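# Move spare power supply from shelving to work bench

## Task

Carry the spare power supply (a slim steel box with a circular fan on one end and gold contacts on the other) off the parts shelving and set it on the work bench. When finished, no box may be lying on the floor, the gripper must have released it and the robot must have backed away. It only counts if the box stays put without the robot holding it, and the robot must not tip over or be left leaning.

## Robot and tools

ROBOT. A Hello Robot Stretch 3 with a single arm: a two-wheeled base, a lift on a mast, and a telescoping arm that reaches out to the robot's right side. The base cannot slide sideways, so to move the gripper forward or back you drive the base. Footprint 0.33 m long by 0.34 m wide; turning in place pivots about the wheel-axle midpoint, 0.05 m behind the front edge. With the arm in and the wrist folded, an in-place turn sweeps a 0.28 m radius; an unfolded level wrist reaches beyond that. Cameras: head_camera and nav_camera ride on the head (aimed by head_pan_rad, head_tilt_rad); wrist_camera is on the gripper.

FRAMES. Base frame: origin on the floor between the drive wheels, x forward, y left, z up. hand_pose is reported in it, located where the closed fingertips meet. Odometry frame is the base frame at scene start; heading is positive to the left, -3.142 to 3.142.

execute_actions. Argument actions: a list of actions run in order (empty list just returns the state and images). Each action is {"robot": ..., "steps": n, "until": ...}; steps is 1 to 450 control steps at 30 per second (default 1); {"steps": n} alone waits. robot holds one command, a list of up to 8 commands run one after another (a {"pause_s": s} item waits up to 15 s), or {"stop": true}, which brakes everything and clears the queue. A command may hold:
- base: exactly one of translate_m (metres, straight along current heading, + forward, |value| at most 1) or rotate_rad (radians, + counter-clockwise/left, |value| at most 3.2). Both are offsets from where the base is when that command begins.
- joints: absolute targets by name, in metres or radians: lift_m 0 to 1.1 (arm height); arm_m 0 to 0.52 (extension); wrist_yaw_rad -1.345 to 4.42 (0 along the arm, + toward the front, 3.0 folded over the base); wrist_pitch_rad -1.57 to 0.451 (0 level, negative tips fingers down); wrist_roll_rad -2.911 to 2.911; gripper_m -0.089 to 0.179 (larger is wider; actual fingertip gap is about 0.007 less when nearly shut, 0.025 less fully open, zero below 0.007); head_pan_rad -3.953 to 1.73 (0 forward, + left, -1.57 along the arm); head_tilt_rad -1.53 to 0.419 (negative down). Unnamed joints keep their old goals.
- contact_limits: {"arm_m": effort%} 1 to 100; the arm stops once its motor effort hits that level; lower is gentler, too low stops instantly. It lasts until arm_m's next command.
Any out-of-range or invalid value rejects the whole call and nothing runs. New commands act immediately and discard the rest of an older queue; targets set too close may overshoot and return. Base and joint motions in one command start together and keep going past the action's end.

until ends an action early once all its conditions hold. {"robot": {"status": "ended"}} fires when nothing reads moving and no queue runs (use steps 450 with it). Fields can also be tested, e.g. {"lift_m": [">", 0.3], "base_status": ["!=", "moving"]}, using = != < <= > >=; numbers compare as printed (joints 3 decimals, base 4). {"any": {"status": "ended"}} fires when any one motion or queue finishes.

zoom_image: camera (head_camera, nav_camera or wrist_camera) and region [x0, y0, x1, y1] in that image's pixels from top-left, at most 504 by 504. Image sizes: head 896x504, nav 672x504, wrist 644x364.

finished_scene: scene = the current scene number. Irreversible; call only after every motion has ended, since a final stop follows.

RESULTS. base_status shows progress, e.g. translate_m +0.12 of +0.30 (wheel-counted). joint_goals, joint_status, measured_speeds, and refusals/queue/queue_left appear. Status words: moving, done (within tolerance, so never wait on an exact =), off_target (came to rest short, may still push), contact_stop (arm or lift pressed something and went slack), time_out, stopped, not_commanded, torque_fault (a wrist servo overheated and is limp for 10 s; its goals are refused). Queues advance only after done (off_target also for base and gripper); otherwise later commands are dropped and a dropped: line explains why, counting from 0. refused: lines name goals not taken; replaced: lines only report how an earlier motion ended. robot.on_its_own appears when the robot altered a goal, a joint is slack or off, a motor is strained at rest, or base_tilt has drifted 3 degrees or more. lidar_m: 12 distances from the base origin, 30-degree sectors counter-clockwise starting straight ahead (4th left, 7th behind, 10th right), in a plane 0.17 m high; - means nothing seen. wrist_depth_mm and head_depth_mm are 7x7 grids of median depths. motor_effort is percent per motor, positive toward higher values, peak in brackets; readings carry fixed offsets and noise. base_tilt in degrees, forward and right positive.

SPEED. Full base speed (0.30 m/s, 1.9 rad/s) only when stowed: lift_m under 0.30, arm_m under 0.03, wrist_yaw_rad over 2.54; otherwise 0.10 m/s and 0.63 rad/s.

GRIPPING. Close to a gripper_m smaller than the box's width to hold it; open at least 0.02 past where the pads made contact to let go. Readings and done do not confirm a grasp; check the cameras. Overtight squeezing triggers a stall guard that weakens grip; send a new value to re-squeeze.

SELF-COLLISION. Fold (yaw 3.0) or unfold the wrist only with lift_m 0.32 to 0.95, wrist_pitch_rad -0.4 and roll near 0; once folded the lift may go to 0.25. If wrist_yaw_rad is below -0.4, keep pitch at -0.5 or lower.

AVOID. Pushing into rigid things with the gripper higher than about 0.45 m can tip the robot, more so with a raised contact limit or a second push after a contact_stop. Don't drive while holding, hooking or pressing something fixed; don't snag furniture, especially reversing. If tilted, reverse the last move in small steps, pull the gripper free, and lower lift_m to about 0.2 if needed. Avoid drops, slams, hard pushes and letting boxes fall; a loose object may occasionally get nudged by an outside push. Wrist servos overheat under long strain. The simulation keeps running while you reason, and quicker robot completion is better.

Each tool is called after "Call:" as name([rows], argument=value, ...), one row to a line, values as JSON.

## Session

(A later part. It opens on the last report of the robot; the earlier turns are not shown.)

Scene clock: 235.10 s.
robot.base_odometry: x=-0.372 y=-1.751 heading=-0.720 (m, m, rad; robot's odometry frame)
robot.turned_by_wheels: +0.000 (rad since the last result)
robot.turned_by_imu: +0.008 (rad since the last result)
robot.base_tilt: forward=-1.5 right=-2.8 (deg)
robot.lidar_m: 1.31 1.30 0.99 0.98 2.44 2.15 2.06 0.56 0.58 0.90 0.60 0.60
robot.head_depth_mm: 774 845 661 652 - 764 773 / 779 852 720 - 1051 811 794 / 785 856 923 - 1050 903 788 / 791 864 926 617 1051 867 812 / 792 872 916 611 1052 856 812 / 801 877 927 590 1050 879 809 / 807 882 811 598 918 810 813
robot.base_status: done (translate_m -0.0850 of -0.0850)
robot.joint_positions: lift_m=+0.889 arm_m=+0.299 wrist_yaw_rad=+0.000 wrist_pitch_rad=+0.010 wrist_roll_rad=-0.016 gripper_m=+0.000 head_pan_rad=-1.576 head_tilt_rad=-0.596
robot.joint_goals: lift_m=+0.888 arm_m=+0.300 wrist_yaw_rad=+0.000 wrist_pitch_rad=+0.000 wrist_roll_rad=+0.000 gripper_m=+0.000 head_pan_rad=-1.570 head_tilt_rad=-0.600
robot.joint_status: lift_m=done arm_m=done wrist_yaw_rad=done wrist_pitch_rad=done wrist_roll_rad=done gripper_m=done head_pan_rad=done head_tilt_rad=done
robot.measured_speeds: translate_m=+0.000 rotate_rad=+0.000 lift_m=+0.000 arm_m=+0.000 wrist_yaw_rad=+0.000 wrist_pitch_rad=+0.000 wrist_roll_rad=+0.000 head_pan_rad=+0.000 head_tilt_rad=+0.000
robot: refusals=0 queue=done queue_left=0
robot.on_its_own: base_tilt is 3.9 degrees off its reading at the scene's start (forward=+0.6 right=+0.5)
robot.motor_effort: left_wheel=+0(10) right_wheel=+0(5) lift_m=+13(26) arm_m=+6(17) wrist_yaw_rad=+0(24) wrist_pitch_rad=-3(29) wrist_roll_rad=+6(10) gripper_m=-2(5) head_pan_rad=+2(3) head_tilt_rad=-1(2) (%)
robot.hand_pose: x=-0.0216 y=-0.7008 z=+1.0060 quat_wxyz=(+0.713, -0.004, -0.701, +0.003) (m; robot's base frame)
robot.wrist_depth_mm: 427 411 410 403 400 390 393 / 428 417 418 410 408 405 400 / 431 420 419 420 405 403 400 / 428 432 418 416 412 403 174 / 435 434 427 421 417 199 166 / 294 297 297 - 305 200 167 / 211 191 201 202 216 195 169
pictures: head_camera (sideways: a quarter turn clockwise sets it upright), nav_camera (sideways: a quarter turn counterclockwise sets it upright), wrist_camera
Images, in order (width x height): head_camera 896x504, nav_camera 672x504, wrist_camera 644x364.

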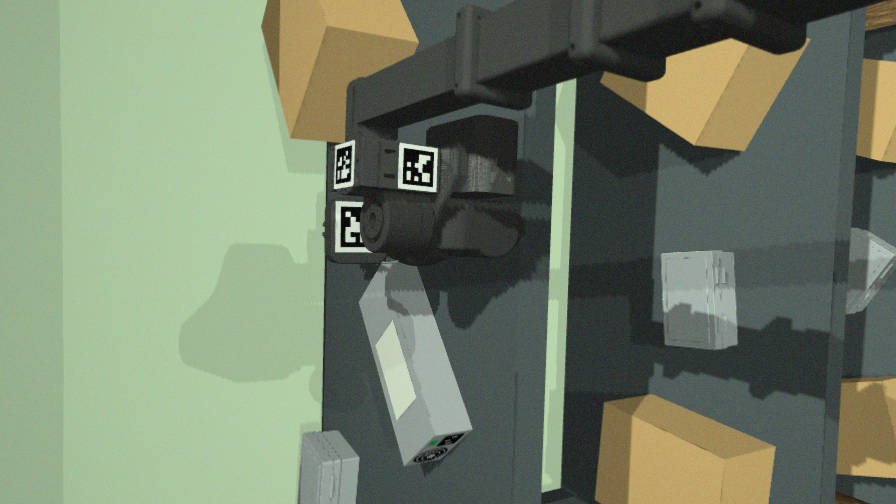

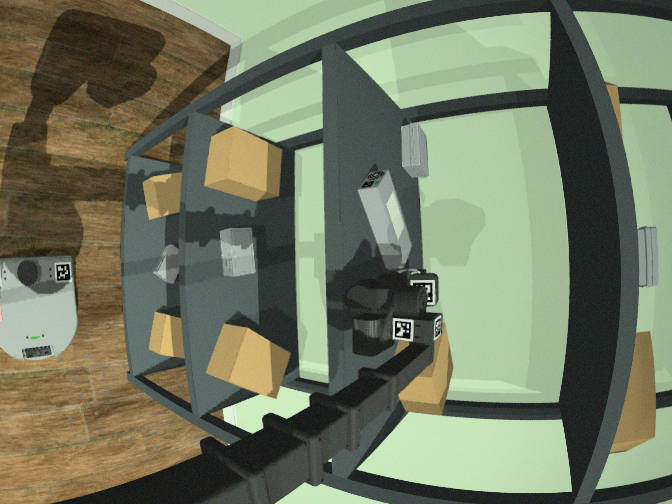

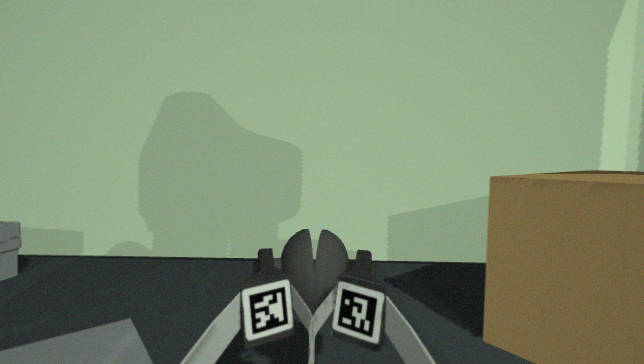

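Call:
execute_actions([
  {"robot":[{"joints":{"lift_m":0.95}},{"joints":{"arm_m":0.0}}],"steps":450,"until":{"robot":{"status":"ended"}}},
])

Scene clock: 248.47 s.
robot.base_odometry: x=-0.372 y=-1.751 heading=-0.720 (m, m, rad; robot's odometry frame)
robot.turned_by_wheels: +0.000 (rad since the last result)
robot.turned_by_imu: -0.094 (rad since the last result)
robot.base_tilt: forward=+0.7 right=+0.5 (deg)
robot.lidar_m: 1.31 1.35 1.03 0.99 3.22 2.11 2.03 0.57 0.54 0.54 0.54 0.60
robot.head_depth_mm: 726 796 604 557 473 - - / 728 808 638 553 473 - - / 728 801 735 588 - - - / 723 800 774 570 - - 747 / 721 802 765 541 949 806 751 / 725 796 758 519 944 826 752 / 721 796 749 499 816 796 747
robot.base_status: done (translate_m -0.0850 of -0.0850)
robot.joint_positions: lift_m=+0.950 arm_m=+0.003 wrist_yaw_rad=-0.001 wrist_pitch_rad=-0.017 wrist_roll_rad=+0.005 gripper_m=+0.000 head_pan_rad=-1.576 head_tilt_rad=-0.597
robot.joint_goals: lift_m=+0.950 arm_m=+0.000 wrist_yaw_rad=+0.000 wrist_pitch_rad=+0.000 wrist_roll_rad=+0.000 gripper_m=+0.000 head_pan_rad=-1.570 head_tilt_rad=-0.600
robot.joint_status: lift_m=done arm_m=done wrist_yaw_rad=done wrist_pitch_rad=done wrist_roll_rad=done gripper_m=done head_pan_rad=done head_tilt_rad=done
robot.measured_speeds: translate_m=+0.000 rotate_rad=+0.000 lift_m=+0.000 arm_m=+0.000 wrist_yaw_rad=+0.000 wrist_pitch_rad=+0.000 wrist_roll_rad=+0.000 head_pan_rad=+0.000 head_tilt_rad=+0.000
robot: refusals=0 queue=done queue_left=0
robot.motor_effort: left_wheel=+0(9) right_wheel=+0(31) lift_m=+33(38) arm_m=-2(7) wrist_yaw_rad=-1(1) wrist_pitch_rad=+5(8) wrist_roll_rad=-2(6) gripper_m=-2(2) head_pan_rad=+3(4) head_tilt_rad=-2(2) (%)
robot.hand_pose: x=-0.0216 y=-0.4040 z=+1.0602 quat_wxyz=(+0.705, +0.006, -0.709, -0.006) (m; robot's base frame)
robot.wrist_depth_mm: 601 612 607 617 635 631 644 / 622 622 630 631 649 628 664 / 611 639 645 646 642 609 665 / 482 640 660 668 405 388 696 / 275 282 330 475 396 375 719 / 236 262 282 - 294 298 305 / 210 213 205 206 221 223 225
pictures: head_camera (sideways: a quarter turn clockwise sets it upright), nav_camera (sideways: a quarter turn counterclockwise sets it upright), wrist_camera
Images, in order (width x height): head_camera 896x504, nav_camera 672x504, wrist_camera 644x364.

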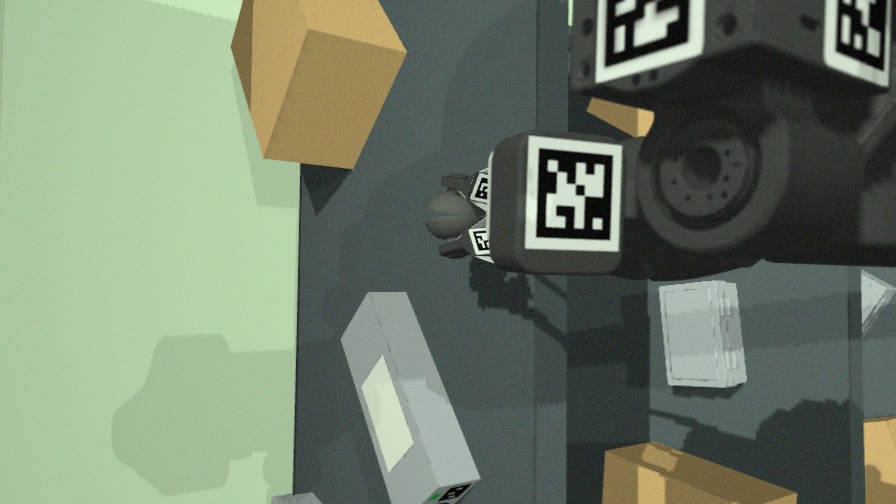

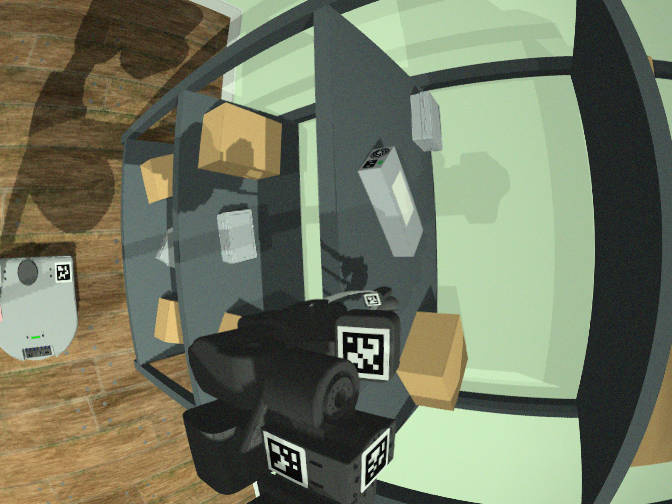

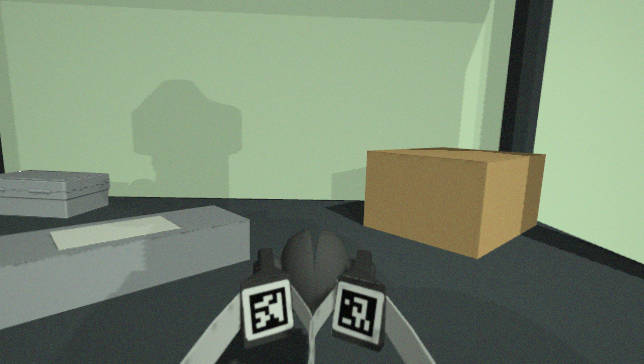

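Call:
execute_actions([
  {"robot":[{"base":{"translate_m":0.10},"joints":{"lift_m":1.0,"wrist_pitch_rad":-0.4}},{"joints":{"arm_m":0.17}}],"steps":450,"until":{"robot":{"status":"ended"}}},
])

Scene clock: 279.10 s.
robot.base_odometry: x=-0.297 y=-1.817 heading=-0.720 (m, m, rad; robot's odometry frame)
robot.turned_by_wheels: +0.000 (rad since the last result)
robot.turned_by_imu: +0.000 (rad since the last result)
robot.base_tilt: forward=+0.6 right=+0.5 (deg)
robot.lidar_m: 1.21 1.25 1.03 0.98 3.24 2.21 2.14 0.62 0.57 0.51 0.50 0.53
robot.head_depth_mm: 728 799 - - 843 768 764 / 727 792 - - 970 860 764 / 727 800 - - 964 857 762 / 724 798 817 542 956 807 755 / 723 797 767 515 947 848 752 / 718 797 719 517 823 785 746 / 720 795 695 536 822 734 729
robot.base_status: done (translate_m +0.1000 of +0.1000)
robot.joint_positions: lift_m=+1.000 arm_m=+0.169 wrist_yaw_rad=-0.002 wrist_pitch_rad=-0.402 wrist_roll_rad=+0.005 gripper_m=+0.000 head_pan_rad=-1.576 head_tilt_rad=-0.597
robot.joint_goals: lift_m=+1.000 arm_m=+0.170 wrist_yaw_rad=+0.000 wrist_pitch_rad=-0.400 wrist_roll_rad=+0.000 gripper_m=+0.000 head_pan_rad=-1.570 head_tilt_rad=-0.600
robot.joint_status: lift_m=done arm_m=done wrist_yaw_rad=done wrist_pitch_rad=done wrist_roll_rad=done gripper_m=done head_pan_rad=done head_tilt_rad=done
robot.measured_speeds: translate_m=+0.000 rotate_rad=+0.000 lift_m=+0.000 arm_m=+0.000 wrist_yaw_rad=+0.000 wrist_pitch_rad=+0.000 wrist_roll_rad=+0.000 head_pan_rad=+0.000 head_tilt_rad=+0.000
robot: refusals=0 queue=done queue_left=0
robot.motor_effort: left_wheel=+0(4) right_wheel=+2(6) lift_m=+29(35) arm_m=+5(6) wrist_yaw_rad=+1(10) wrist_pitch_rad=+1(19) wrist_roll_rad=-2(2) gripper_m=-3(4) head_pan_rad=+3(3) head_tilt_rad=-2(1) (%)
robot.hand_pose: x=-0.0220 y=-0.5408 z=+1.0162 quat_wxyz=(+0.691, +0.140, -0.694, -0.143) (m; robot's base frame)
robot.wrist_depth_mm: 427 427 436 443 448 457 437 / 317 455 474 479 480 485 244 / 304 344 355 357 369 327 255 / 259 251 189 201 275 278 258 / 150 151 157 197 218 223 227 / 125 130 151 - 183 185 187 / 113 131 150 151 157 158 160
pictures: head_camera (sideways: a quarter turn clockwise sets it upright), nav_camera (sideways: a quarter turn counterclockwise sets it upright), wrist_camera
Images, in order (width x height): head_camera 896x504, nav_camera 672x504, wrist_camera 644x364.

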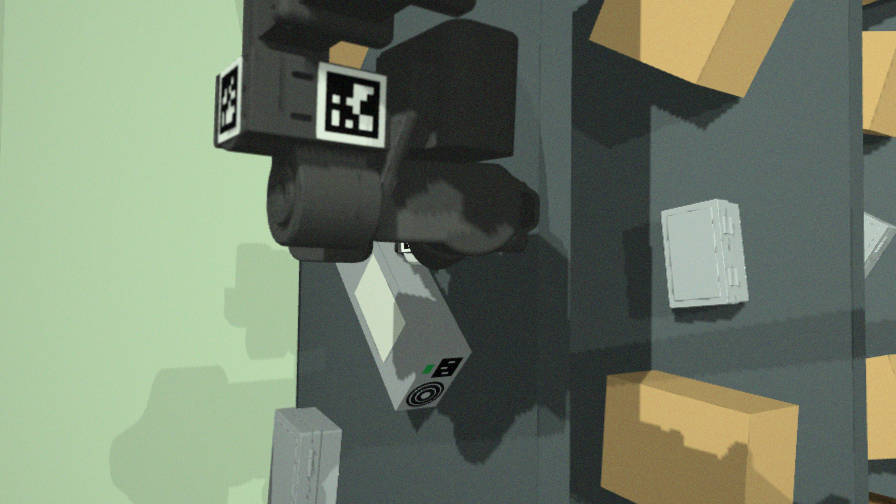

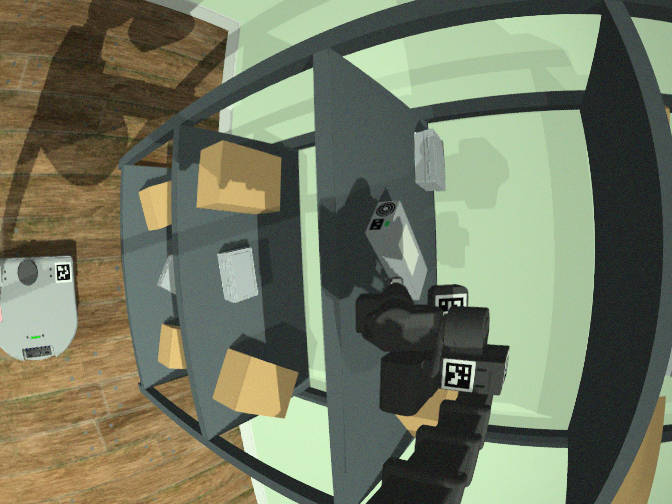

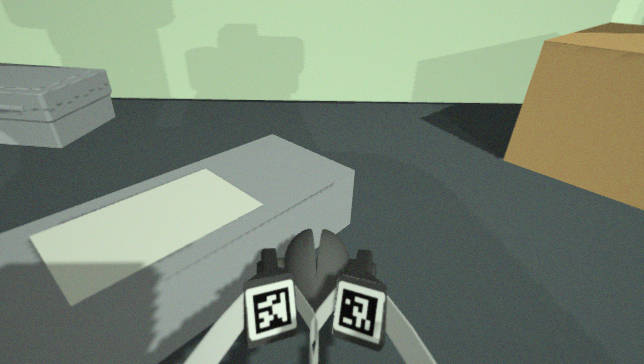

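Call:
execute_actions([
  {"robot":[{"base":{"translate_m":0.06},"joints":{"arm_m":0.24}}],"steps":450,"until":{"robot":{"status":"ended"}}},
])

Scene clock: 286.20 s.
robot.base_odometry: x=-0.252 y=-1.857 heading=-0.720 (m, m, rad; robot's odometry frame)
robot.turned_by_wheels: +0.000 (rad since the last result)
robot.turned_by_imu: +0.000 (rad since the last result)
robot.base_tilt: forward=+0.7 right=+0.5 (deg)
robot.lidar_m: 1.15 1.18 1.03 0.98 3.78 2.27 2.19 0.67 0.60 0.49 0.48 1.20
robot.head_depth_mm: 726 791 - 535 961 823 767 / 724 777 - 530 964 863 764 / 723 784 - 525 958 815 760 / 722 798 652 525 955 821 757 / 720 795 764 537 850 816 751 / 718 795 695 538 825 736 730 / 718 794 706 536 945 756 732
robot.base_status: done (translate_m +0.0600 of +0.0600)
robot.joint_positions: lift_m=+1.000 arm_m=+0.240 wrist_yaw_rad=-0.013 wrist_pitch_rad=-0.401 wrist_roll_rad=+0.004 gripper_m=+0.000 head_pan_rad=-1.576 head_tilt_rad=-0.597
robot.joint_goals: lift_m=+1.000 arm_m=+0.240 wrist_yaw_rad=+0.000 wrist_pitch_rad=-0.400 wrist_roll_rad=+0.000 gripper_m=+0.000 head_pan_rad=-1.570 head_tilt_rad=-0.600
robot.joint_status: lift_m=done arm_m=done wrist_yaw_rad=done wrist_pitch_rad=done wrist_roll_rad=done gripper_m=done head_pan_rad=done head_tilt_rad=done
robot.measured_speeds: translate_m=+0.000 rotate_rad=+0.000 lift_m=+0.000 arm_m=+0.000 wrist_yaw_rad=+0.000 wrist_pitch_rad=+0.000 wrist_roll_rad=+0.000 head_pan_rad=+0.000 head_tilt_rad=+0.000
robot: refusals=0 queue=done queue_left=0
robot.on_its_own: wrist_yaw_rad is at rest, and its effort (+14) is outside its rest range (-12 to +12)
robot.motor_effort: left_wheel=-3(5) right_wheel=+5(11) lift_m=+30(31) arm_m=+5(9) wrist_yaw_rad=+14(16) wrist_pitch_rad=+0(1) wrist_roll_rad=-1(2) gripper_m=-3(4) head_pan_rad=+3(3) head_tilt_rad=+0(1) (%)
robot.hand_pose: x=-0.0245 y=-0.6109 z=+1.0164 quat_wxyz=(+0.691, +0.136, -0.695, -0.146) (m; robot's base frame)
robot.wrist_depth_mm: 357 365 366 374 378 389 390 / 376 389 396 405 408 407 414 / 231 307 352 362 366 374 383 / 238 250 190 247 275 281 284 / 204 150 157 217 221 222 224 / 125 126 136 - 183 185 187 / 108 111 142 150 156 159 160
pictures: head_camera (sideways: a quarter turn clockwise sets it upright), nav_camera (sideways: a quarter turn counterclockwise sets it upright), wrist_camera
Images, in order (width x height): head_camera 896x504, nav_camera 672x504, wrist_camera 644x364.

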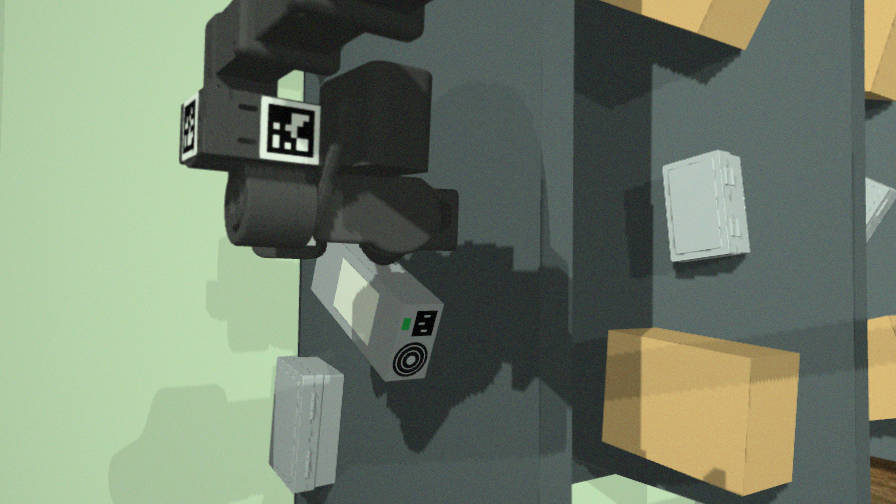

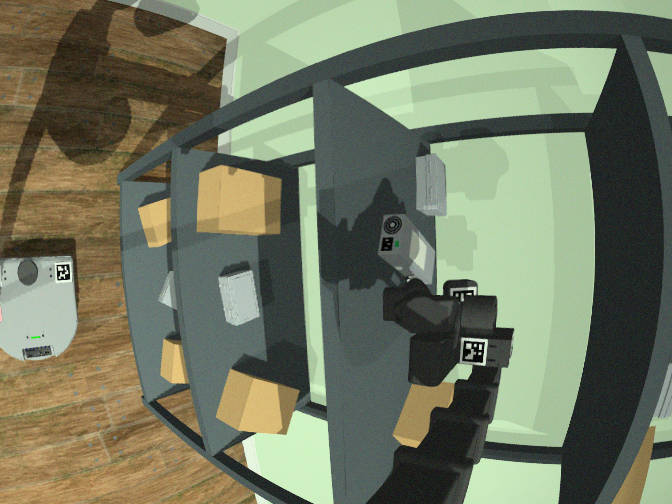

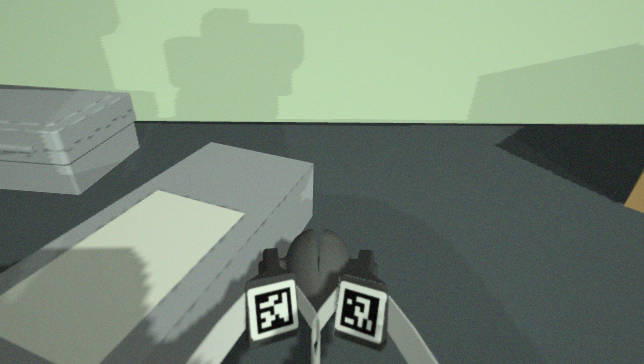

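Rotating well. A bit more, mostly sideways.

Call:
execute_actions([
  {"robot":[{"base":{"translate_m":0.05},"joints":{"arm_m":0.27}},{"base":{"translate_m":-0.02}},{"joints":{"arm_m":0.0,"lift_m":1.05}}],"steps":450,"until":{"robot":{"status":"ended"}}},
])

Scene clock: 297.93 s.
robot.base_odometry: x=-0.230 y=-1.877 heading=-0.720 (m, m, rad; robot's odometry frame)
robot.turned_by_wheels: +0.000 (rad since the last result)
robot.turned_by_imu: +0.000 (rad since the last result)
robot.base_tilt: forward=+0.6 right=+0.6 (deg)
robot.lidar_m: 1.12 1.16 1.03 0.99 3.80 2.30 2.22 0.69 0.61 0.48 0.46 1.18
robot.head_depth_mm: 727 804 867 - - - 1011 / 724 801 857 - - - - / 721 796 849 - - - - / 721 796 817 523 - 855 756 / 719 796 680 541 829 778 740 / 721 793 694 539 825 739 728 / 719 791 711 536 972 846 731
robot.base_status: done (translate_m -0.0200 of -0.0200)
robot.joint_positions: lift_m=+1.050 arm_m=+0.003 wrist_yaw_rad=+0.002 wrist_pitch_rad=-0.413 wrist_roll_rad=+0.004 gripper_m=+0.000 head_pan_rad=-1.576 head_tilt_rad=-0.597
robot.joint_goals: lift_m=+1.050 arm_m=+0.000 wrist_yaw_rad=+0.000 wrist_pitch_rad=-0.400 wrist_roll_rad=+0.000 gripper_m=+0.000 head_pan_rad=-1.570 head_tilt_rad=-0.600
robot.joint_status: lift_m=done arm_m=done wrist_yaw_rad=done wrist_pitch_rad=done wrist_roll_rad=done gripper_m=done head_pan_rad=done head_tilt_rad=done
robot.measured_speeds: translate_m=+0.000 rotate_rad=+0.000 lift_m=+0.000 arm_m=+0.000 wrist_yaw_rad=+0.000 wrist_pitch_rad=+0.000 wrist_roll_rad=+0.000 head_pan_rad=+0.000 head_tilt_rad=+0.000
robot: refusals=0 queue=done queue_left=0
robot.motor_effort: left_wheel=+0(8) right_wheel=-1(11) lift_m=+34(34) arm_m=-3(4) wrist_yaw_rad=-2(16) wrist_pitch_rad=+4(4) wrist_roll_rad=-1(1) gripper_m=-2(5) head_pan_rad=+2(3) head_tilt_rad=-2(1) (%)
robot.hand_pose: x=-0.0210 y=-0.3732 z=+1.0635 quat_wxyz=(+0.691, +0.146, -0.693, -0.145) (m; robot's base frame)
robot.wrist_depth_mm: 575 576 589 592 599 598 614 / 631 540 621 643 629 639 404 / 667 452 369 472 486 472 408 / 347 348 322 359 362 369 377 / 278 284 285 301 292 293 301 / 238 239 240 - 246 251 253 / 210 212 218 222 223 224 230
pictures: head_camera (sideways: a quarter turn clockwise sets it upright), nav_camera (sideways: a quarter turn counterclockwise sets it upright), wrist_camera
Images, in order (width x height): head_camera 896x504, nav_camera 672x504, wrist_camera 644x364.

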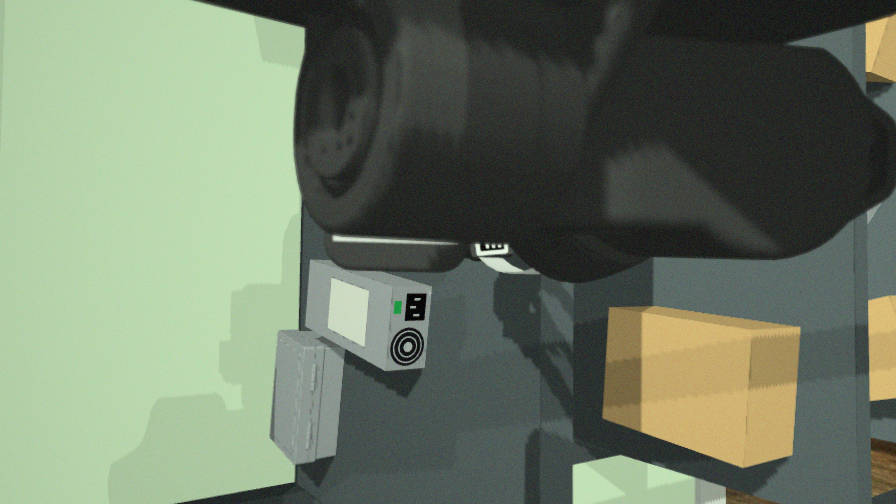

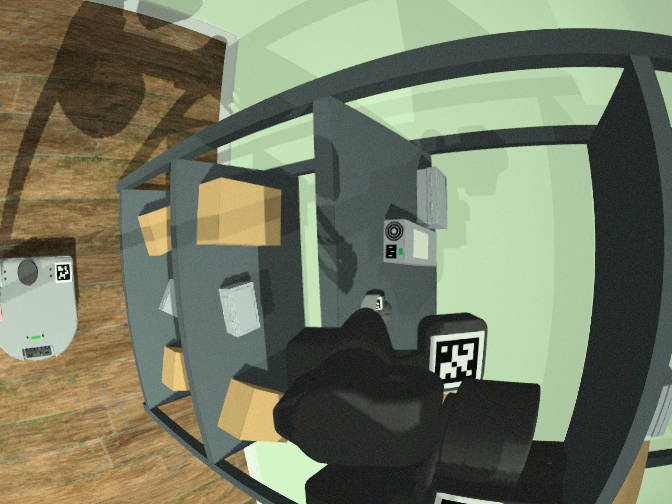

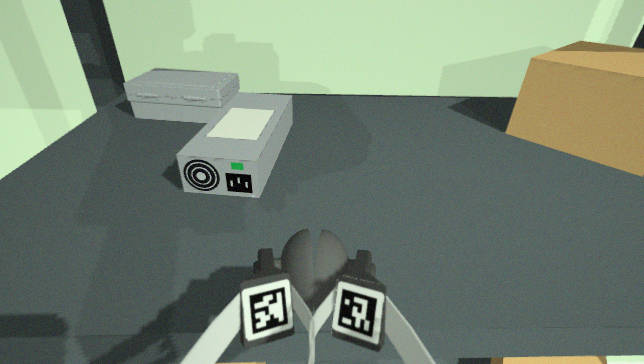

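Call:
execute_actions([
  {"robot":[{"base":{"translate_m":0.088},"joints":{"lift_m":1.0,"gripper_m":0.135}},{"joints":{"arm_m":0.17}}],"steps":450,"until":{"robot":{"status":"ended"}}},
])

Scene clock: 312.77 s.
robot.base_odometry: x=-0.163 y=-1.935 heading=-0.720 (m, m, rad; robot's odometry frame)
robot.turned_by_wheels: +0.000 (rad since the last result)
robot.turned_by_imu: +0.000 (rad since the last result)
robot.base_tilt: forward=+0.6 right=+0.6 (deg)
robot.lidar_m: 1.03 1.06 1.04 0.99 3.88 2.86 2.31 0.70 0.66 0.45 0.42 1.08
robot.head_depth_mm: 725 791 - - 475 866 748 / 723 786 - - 474 810 744 / 719 794 - - 470 834 743 / 718 795 701 523 466 783 724 / 716 792 694 530 465 742 727 / 716 784 717 538 464 850 736 / 670 756 868 539 461 602 702
robot.base_status: done (translate_m +0.0880 of +0.0880)
robot.joint_positions: lift_m=+1.000 arm_m=+0.170 wrist_yaw_rad=+0.002 wrist_pitch_rad=-0.408 wrist_roll_rad=+0.004 gripper_m=+0.135 head_pan_rad=-1.576 head_tilt_rad=-0.597
robot.joint_goals: lift_m=+1.000 arm_m=+0.170 wrist_yaw_rad=+0.000 wrist_pitch_rad=-0.400 wrist_roll_rad=+0.000 gripper_m=+0.135 head_pan_rad=-1.570 head_tilt_rad=-0.600
robot.joint_status: lift_m=done arm_m=done wrist_yaw_rad=done wrist_pitch_rad=done wrist_roll_rad=done gripper_m=done head_pan_rad=done head_tilt_rad=done
robot.measured_speeds: translate_m=+0.000 rotate_rad=+0.000 lift_m=+0.000 arm_m=+0.000 wrist_yaw_rad=+0.000 wrist_pitch_rad=+0.000 wrist_roll_rad=+0.000 head_pan_rad=+0.000 head_tilt_rad=+0.000
robot: refusals=0 queue=done queue_left=0
robot.motor_effort: left_wheel=+0(4) right_wheel=+0(5) lift_m=+25(35) arm_m=+5(8) wrist_yaw_rad=-2(3) wrist_pitch_rad=+2(4) wrist_roll_rad=-2(2) gripper_m=-1(96) head_pan_rad=+2(4) head_tilt_rad=-2(1) (%)
robot.hand_pose: x=-0.0210 y=-0.5402 z=+1.0152 quat_wxyz=(+0.692, +0.144, -0.693, -0.143) (m; robot's base frame)
robot.wrist_depth_mm: 357 426 432 437 440 442 446 / 446 375 320 476 479 483 479 / 484 313 300 252 359 371 371 / 256 257 260 189 259 275 281 / 208 213 197 153 210 221 224 / 175 - 167 155 176 - 187 / - 147 153 154 155 - 160
pictures: head_camera (sideways: a quarter turn clockwise sets it upright), nav_camera (sideways: a quarter turn counterclockwise sets it upright), wrist_camera
Images, in order (width x height): head_camera 896x504, nav_camera 672x504, wrist_camera 644x364.

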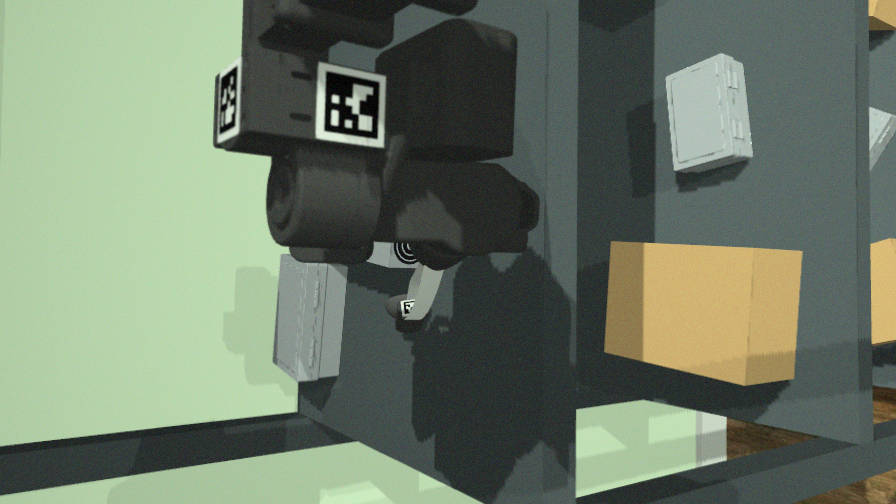

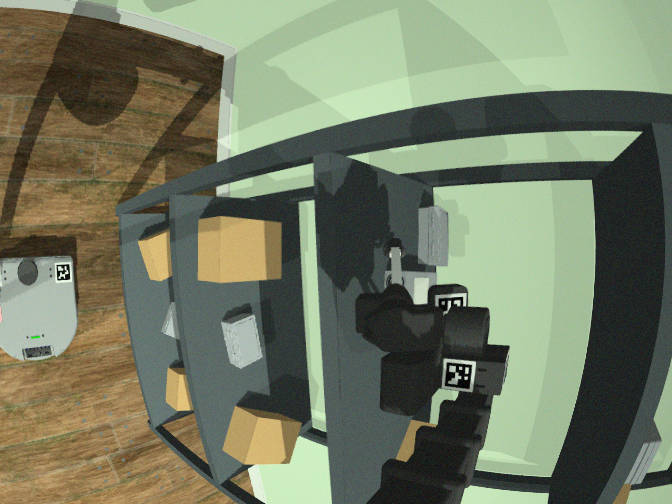

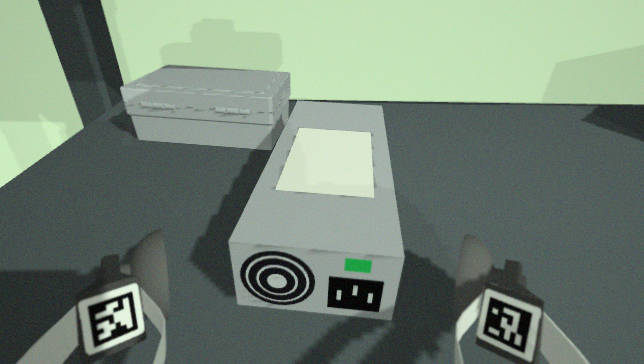

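Call:
execute_actions([
  {"robot":[{"joints":{"arm_m":0.28,"lift_m":0.99}},{"joints":{"gripper_m":0.04}}],"steps":450,"until":{"robot":{"status":"ended"}}},
])

Scene clock: 323.50 s.
robot.base_odometry: x=-0.163 y=-1.935 heading=-0.720 (m, m, rad; robot's odometry frame)
robot.turned_by_wheels: +0.000 (rad since the last result)
robot.turned_by_imu: +0.000 (rad since the last result)
robot.base_tilt: forward=+0.6 right=+0.5 (deg)
robot.lidar_m: 1.03 1.07 1.04 0.99 3.87 2.84 2.31 0.70 0.66 0.45 0.42 1.08
robot.head_depth_mm: 722 788 - 536 476 865 750 / 722 777 - 553 473 807 742 / 723 782 - 528 470 836 745 / 721 787 685 525 468 784 724 / 718 794 693 542 466 740 729 / 719 782 719 540 463 848 738 / 670 756 870 536 515 602 701
robot.base_status: done (translate_m +0.0880 of +0.0880)
robot.joint_positions: lift_m=+0.991 arm_m=+0.280 wrist_yaw_rad=-0.001 wrist_pitch_rad=-0.354 wrist_roll_rad=+0.018 gripper_m=+0.042 head_pan_rad=-1.576 head_tilt_rad=-0.597
robot.joint_goals: lift_m=+0.990 arm_m=+0.280 wrist_yaw_rad=+0.000 wrist_pitch_rad=-0.400 wrist_roll_rad=+0.000 gripper_m=+0.040 head_pan_rad=-1.570 head_tilt_rad=-0.600
robot.joint_status: lift_m=done arm_m=done wrist_yaw_rad=done wrist_pitch_rad=done wrist_roll_rad=done gripper_m=done head_pan_rad=done head_tilt_rad=done
robot.measured_speeds: translate_m=+0.000 rotate_rad=+0.000 lift_m=+0.000 arm_m=+0.000 wrist_yaw_rad=+0.000 wrist_pitch_rad=+0.000 wrist_roll_rad=+0.000 head_pan_rad=+0.000 head_tilt_rad=+0.000
robot: refusals=0 queue=done queue_left=0
robot.motor_effort: left_wheel=-1(1) right_wheel=+2(4) lift_m=+18(27) arm_m=+5(7) wrist_yaw_rad=+2(2) wrist_pitch_rad=-13(14) wrist_roll_rad=-7(7) gripper_m=-31(99) head_pan_rad=+4(3) head_tilt_rad=-2(1) (%)
robot.hand_pose: x=-0.0219 y=-0.6565 z=+1.0178 quat_wxyz=(+0.690, +0.123, -0.702, -0.126) (m; robot's base frame)
robot.wrist_depth_mm: 315 323 327 332 330 338 347 / 337 346 350 354 354 360 364 / 291 247 250 381 386 390 394 / 199 195 193 203 293 295 294 / 213 210 202 159 208 227 232 / 182 - 135 130 136 189 188 / 160 149 110 110 113 - 161
pictures: head_camera (sideways: a quarter turn clockwise sets it upright), nav_camera (sideways: a quarter turn counterclockwise sets it upright), wrist_camera
Images, in order (width x height): head_camera 896x504, nav_camera 672x504, wrist_camera 644x364.

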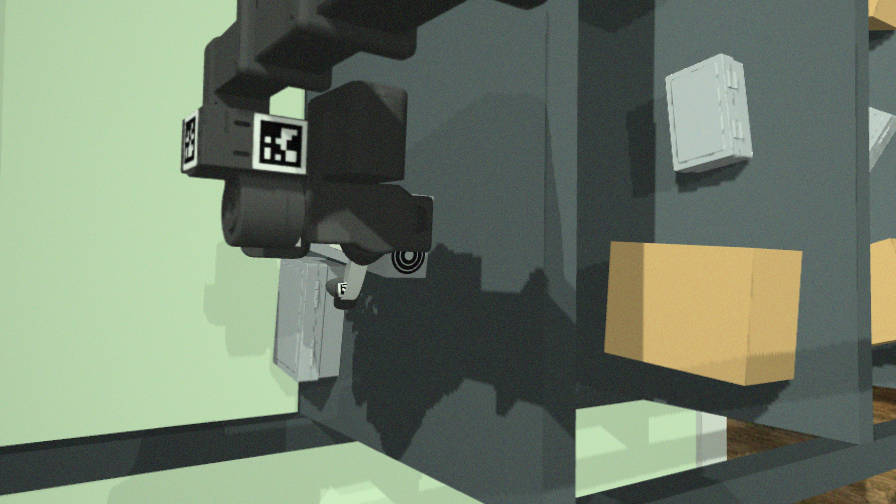

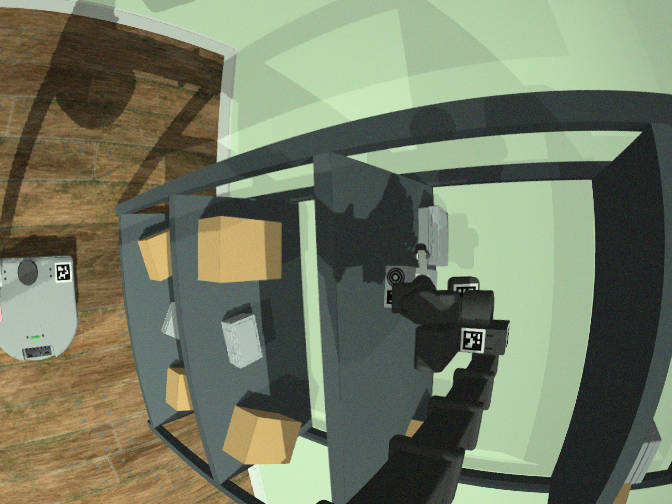

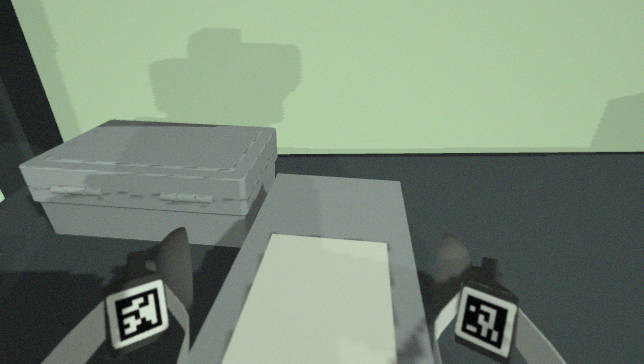

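Call:
execute_actions([
  {"robot":[{"joints":{"gripper_m":0.125}},{"joints":{"lift_m":1.06}},{"joints":{"wrist_pitch_rad":-0.62,"arm_m":0.29}},{"joints":{"lift_m":1.035}}],"steps":450,"until":{"robot":{"status":"ended"}}},
])

Scene clock: 339.53 s.
robot.base_odometry: x=-0.163 y=-1.935 heading=-0.720 (m, m, rad; robot's odometry frame)
robot.turned_by_wheels: +0.000 (rad since the last result)
robot.turned_by_imu: +0.000 (rad since the last result)
robot.base_tilt: forward=+0.7 right=+0.6 (deg)
robot.lidar_m: 1.03 1.06 1.03 0.99 3.89 2.84 2.32 0.70 0.66 0.45 0.42 1.08
robot.head_depth_mm: 722 - 751 557 476 867 747 / 712 - 702 554 473 809 746 / 722 - - 548 471 836 744 / 719 787 688 547 468 785 726 / 719 792 694 544 465 744 728 / 716 781 717 540 464 848 735 / 669 757 873 536 515 601 704
robot.base_status: done (translate_m +0.0880 of +0.0880)
robot.joint_positions: lift_m=+1.038 arm_m=+0.290 wrist_yaw_rad=+0.001 wrist_pitch_rad=-0.602 wrist_roll_rad=+0.006 gripper_m=+0.125 head_pan_rad=-1.576 head_tilt_rad=-0.597
robot.joint_goals: lift_m=+1.038 arm_m=+0.290 wrist_yaw_rad=+0.000 wrist_pitch_rad=-0.620 wrist_roll_rad=+0.000 gripper_m=+0.125 head_pan_rad=-1.570 head_tilt_rad=-0.600
robot.joint_status: lift_m=contact_stop arm_m=done wrist_yaw_rad=done wrist_pitch_rad=done wrist_roll_rad=done gripper_m=done head_pan_rad=done head_tilt_rad=done
robot.measured_speeds: translate_m=+0.000 rotate_rad=+0.000 lift_m=+0.000 arm_m=+0.000 wrist_yaw_rad=+0.000 wrist_pitch_rad=+0.072 wrist_roll_rad=+0.000 head_pan_rad=+0.000 head_tilt_rad=+0.000
robot: refusals=0 queue=dropped queue_left=0
robot.on_its_own: lift_m is slack since a contact_stop, until your next command for it
robot.motor_effort: left_wheel=+0(1) right_wheel=+1(2) lift_m=+26(36) arm_m=+4(6) wrist_yaw_rad=-2(2) wrist_pitch_rad=-6(13) wrist_roll_rad=-3(7) gripper_m=-1(90) head_pan_rad=+4(3) head_tilt_rad=-1(1) (%)
robot.hand_pose: x=-0.0213 y=-0.6321 z=+1.0120 quat_wxyz=(+0.673, +0.210, -0.677, -0.210) (m; robot's base frame)
robot.wrist_depth_mm: 331 335 337 345 343 348 348 / 281 230 231 363 368 368 374 / 204 201 200 207 281 287 289 / 227 221 217 174 222 238 241 / 196 198 189 148 192 205 205 / 172 - 134 131 135 183 181 / - 152 116 117 122 - 160
pictures: head_camera (sideways: a quarter turn clockwise sets it upright), nav_camera (sideways: a quarter turn counterclockwise sets it upright), wrist_camera
Images, in order (width x height): head_camera 896x504, nav_camera 672x504, wrist_camera 644x364.

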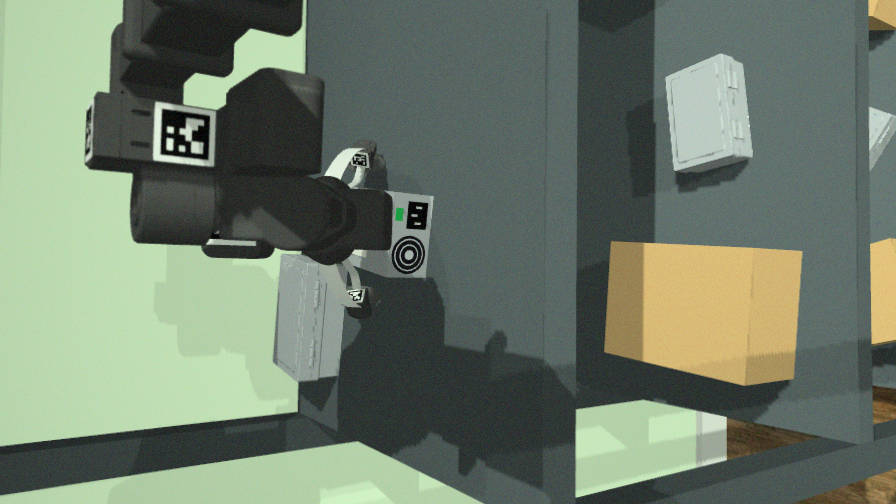

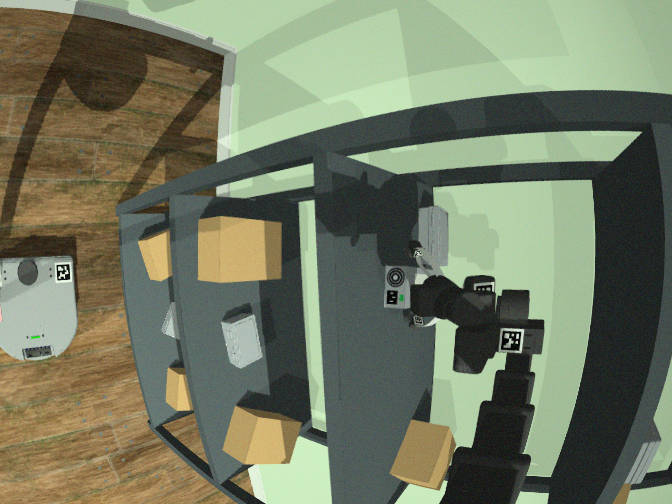

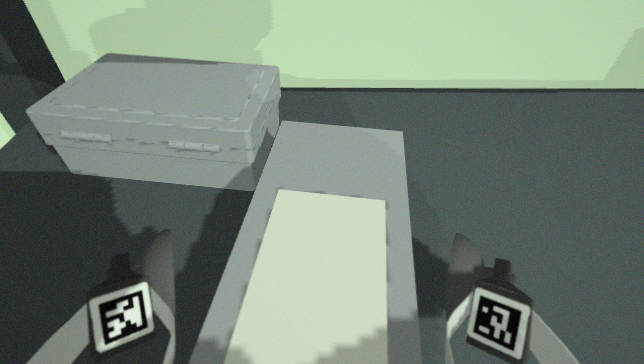

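Call:
execute_actions([
  {"robot":[{"joints":{"lift_m":1.08}},{"joints":{"wrist_pitch_rad":-0.77,"arm_m":0.31}},{"joints":{"lift_m":1.055}}],"steps":450,"until":{"robot":{"status":"ended"}}},
])

Scene clock: 352.07 s.
robot.base_odometry: x=-0.163 y=-1.935 heading=-0.720 (m, m, rad; robot's odometry frame)
robot.turned_by_wheels: +0.000 (rad since the last result)
robot.turned_by_imu: -0.001 (rad since the last result)
robot.base_tilt: forward=+0.7 right=+0.5 (deg)
robot.lidar_m: 1.03 1.06 1.03 0.99 3.88 2.84 2.32 0.70 0.66 0.45 0.42 1.08
robot.head_depth_mm: 706 817 798 559 476 868 766 / 706 - 766 555 474 810 763 / 703 - 784 550 471 835 742 / 712 786 673 547 829 786 725 / 720 797 697 545 830 740 730 / 718 782 721 540 950 850 734 / 671 760 870 539 517 604 701
robot.base_status: done (translate_m +0.0880 of +0.0880)
robot.joint_positions: lift_m=+1.063 arm_m=+0.310 wrist_yaw_rad=+0.001 wrist_pitch_rad=-0.753 wrist_roll_rad=+0.006 gripper_m=+0.125 head_pan_rad=-1.576 head_tilt_rad=-0.597
robot.joint_goals: lift_m=+1.063 arm_m=+0.310 wrist_yaw_rad=+0.000 wrist_pitch_rad=-0.770 wrist_roll_rad=+0.000 gripper_m=+0.125 head_pan_rad=-1.570 head_tilt_rad=-0.600
robot.joint_status: lift_m=contact_stop arm_m=done wrist_yaw_rad=done wrist_pitch_rad=done wrist_roll_rad=done gripper_m=done head_pan_rad=done head_tilt_rad=done
robot.measured_speeds: translate_m=+0.000 rotate_rad=+0.000 lift_m=+0.002 arm_m=+0.000 wrist_yaw_rad=+0.000 wrist_pitch_rad=+0.096 wrist_roll_rad=+0.000 head_pan_rad=+0.000 head_tilt_rad=+0.000
robot: refusals=0 queue=dropped queue_left=0
robot.on_its_own: lift_m is slack since a contact_stop, until your next command for it (your +1.055 is given up)
robot.motor_effort: left_wheel=-1(1) right_wheel=+1(1) lift_m=+24(33) arm_m=+4(5) wrist_yaw_rad=-2(2) wrist_pitch_rad=-7(6) wrist_roll_rad=-3(2) gripper_m=-2(2) head_pan_rad=+3(3) head_tilt_rad=-1(1) (%)
robot.hand_pose: x=-0.0214 y=-0.6251 z=+1.0089 quat_wxyz=(+0.656, +0.260, -0.659, -0.261) (m; robot's base frame)
robot.wrist_depth_mm: 290 232 331 350 350 356 357 / 195 196 200 286 291 295 298 / 222 207 198 187 235 251 253 / 213 213 210 165 207 221 221 / 190 192 183 146 186 198 197 / 172 - 134 132 152 179 177 / - 154 120 120 140 - 162
pictures: head_camera (sideways: a quarter turn clockwise sets it upright), nav_camera (sideways: a quarter turn counterclockwise sets it upright), wrist_camera
Images, in order (width x height): head_camera 896x504, nav_camera 672x504, wrist_camera 644x364.

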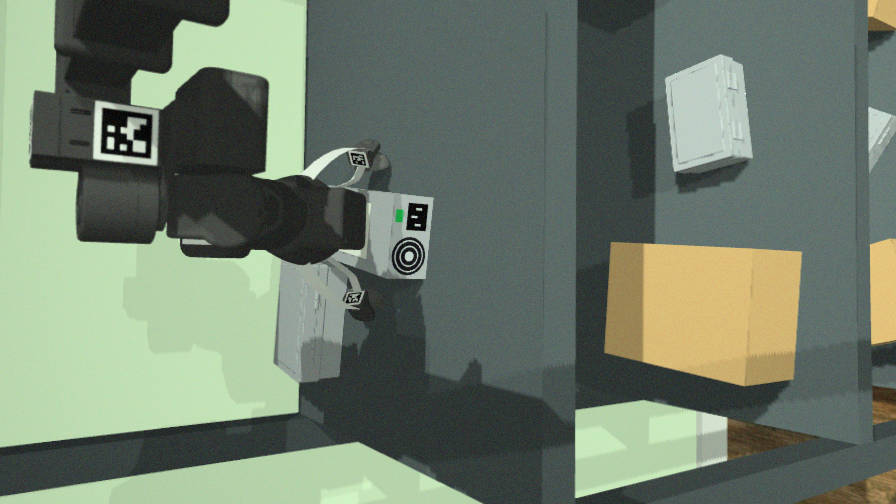

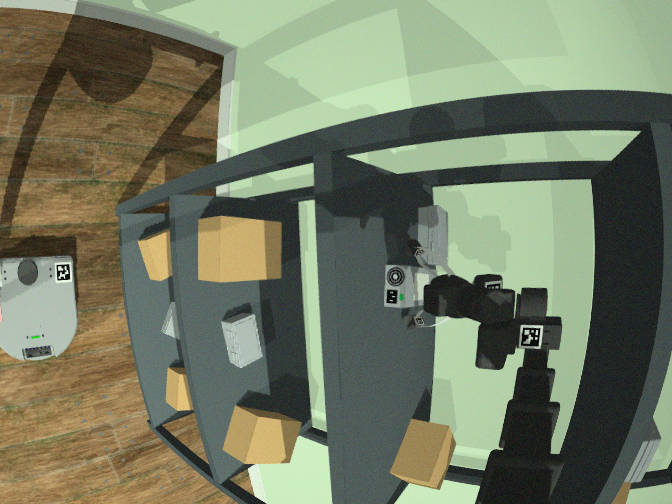

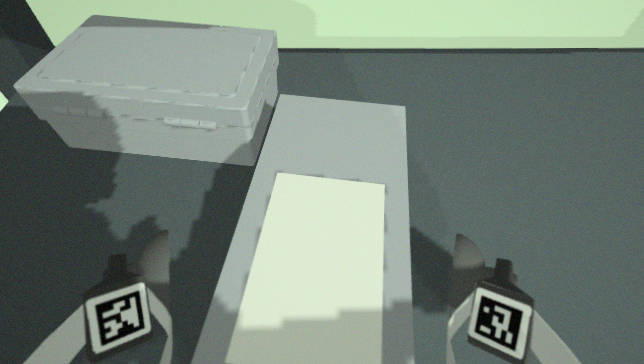

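Call:
execute_actions([
  {"robot":[{"joints":{"gripper_m":0.035}},{"pause_s":0.5},{"joints":{"lift_m":1.1}}],"steps":450,"until":{"robot":{"status":"ended"}}},
])

Scene clock: 371.07 s.
robot.base_odometry: x=-0.163 y=-1.935 heading=-0.720 (m, m, rad; robot's odometry frame)
robot.turned_by_wheels: +0.000 (rad since the last result)
robot.turned_by_imu: -0.001 (rad since the last result)
robot.base_tilt: forward=+0.7 right=+0.5 (deg)
robot.lidar_m: 1.03 1.06 1.03 0.99 3.89 2.85 2.32 0.70 0.66 0.45 0.42 1.08
robot.head_depth_mm: 742 802 794 555 476 868 747 / - 821 785 552 473 807 746 / - - 738 534 469 837 743 / 723 794 597 528 467 784 725 / 719 790 691 540 465 740 726 / 716 780 715 537 463 847 734 / 665 755 866 536 459 603 680
robot.base_status: done (translate_m +0.0880 of +0.0880)
robot.joint_positions: lift_m=+1.100 arm_m=+0.310 wrist_yaw_rad=+0.002 wrist_pitch_rad=-0.820 wrist_roll_rad=+0.008 gripper_m=+0.036 head_pan_rad=-1.576 head_tilt_rad=-0.597
robot.joint_goals: lift_m=+1.100 arm_m=+0.310 wrist_yaw_rad=+0.000 wrist_pitch_rad=-0.770 wrist_roll_rad=+0.000 gripper_m=+0.035 head_pan_rad=-1.570 head_tilt_rad=-0.600
robot.joint_status: lift_m=done arm_m=done wrist_yaw_rad=done wrist_pitch_rad=done wrist_roll_rad=done gripper_m=done head_pan_rad=done head_tilt_rad=done
robot.measured_speeds: translate_m=+0.000 rotate_rad=+0.000 lift_m=+0.000 arm_m=+0.000 wrist_yaw_rad=+0.000 wrist_pitch_rad=+0.000 wrist_roll_rad=+0.000 head_pan_rad=+0.000 head_tilt_rad=+0.000
robot: refusals=0 queue=done queue_left=0
robot.motor_effort: left_wheel=+1(1) right_wheel=+0(2) lift_m=+41(44) arm_m=+3(4) wrist_yaw_rad=-3(4) wrist_pitch_rad=+15(16) wrist_roll_rad=-3(6) gripper_m=-20(99) head_pan_rad=+4(3) head_tilt_rad=-2(2) (%)
robot.hand_pose: x=-0.0212 y=-0.6121 z=+1.0345 quat_wxyz=(+0.647, +0.282, -0.650, -0.282) (m; robot's base frame)
robot.wrist_depth_mm: 314 253 348 355 358 363 363 / 252 217 221 300 304 306 311 / 249 222 211 206 268 268 274 / 232 234 231 177 235 241 245 / 210 215 185 155 213 219 221 / 193 195 139 138 138 200 200 / 178 178 125 124 129 184 184
pictures: head_camera (sideways: a quarter turn clockwise sets it upright), nav_camera (sideways: a quarter turn counterclockwise sets it upright), wrist_camera
Images, in order (width x height): head_camera 896x504, nav_camera 672x504, wrist_camera 644x364.

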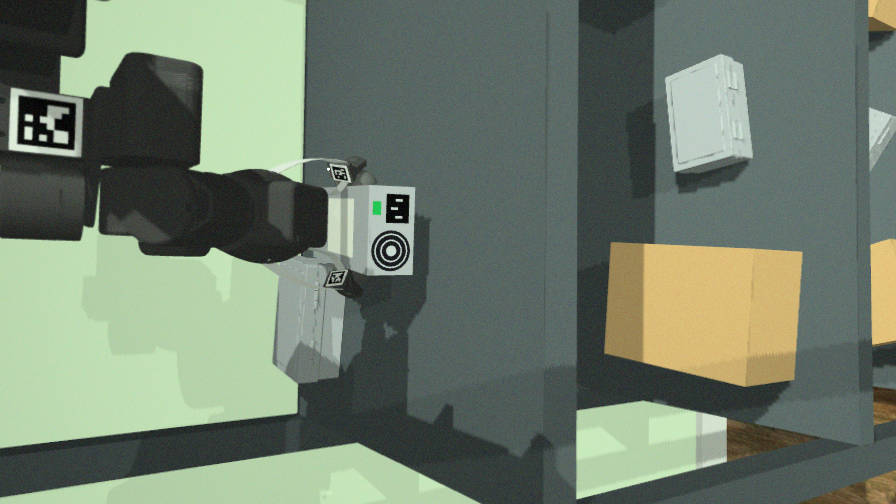

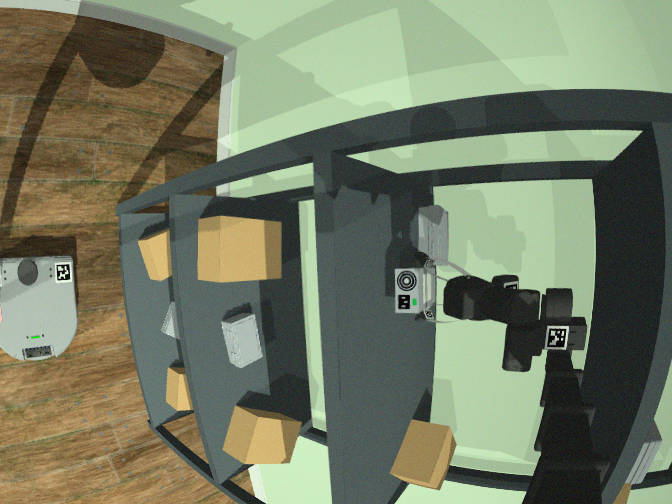

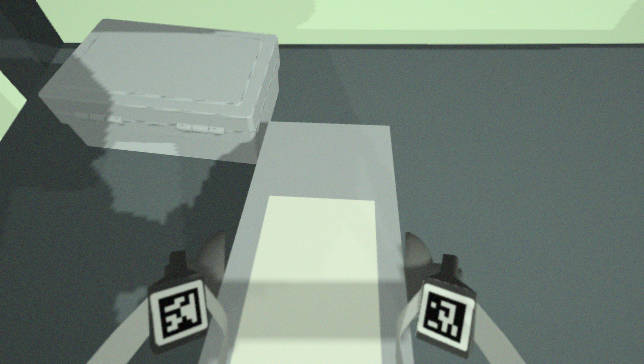

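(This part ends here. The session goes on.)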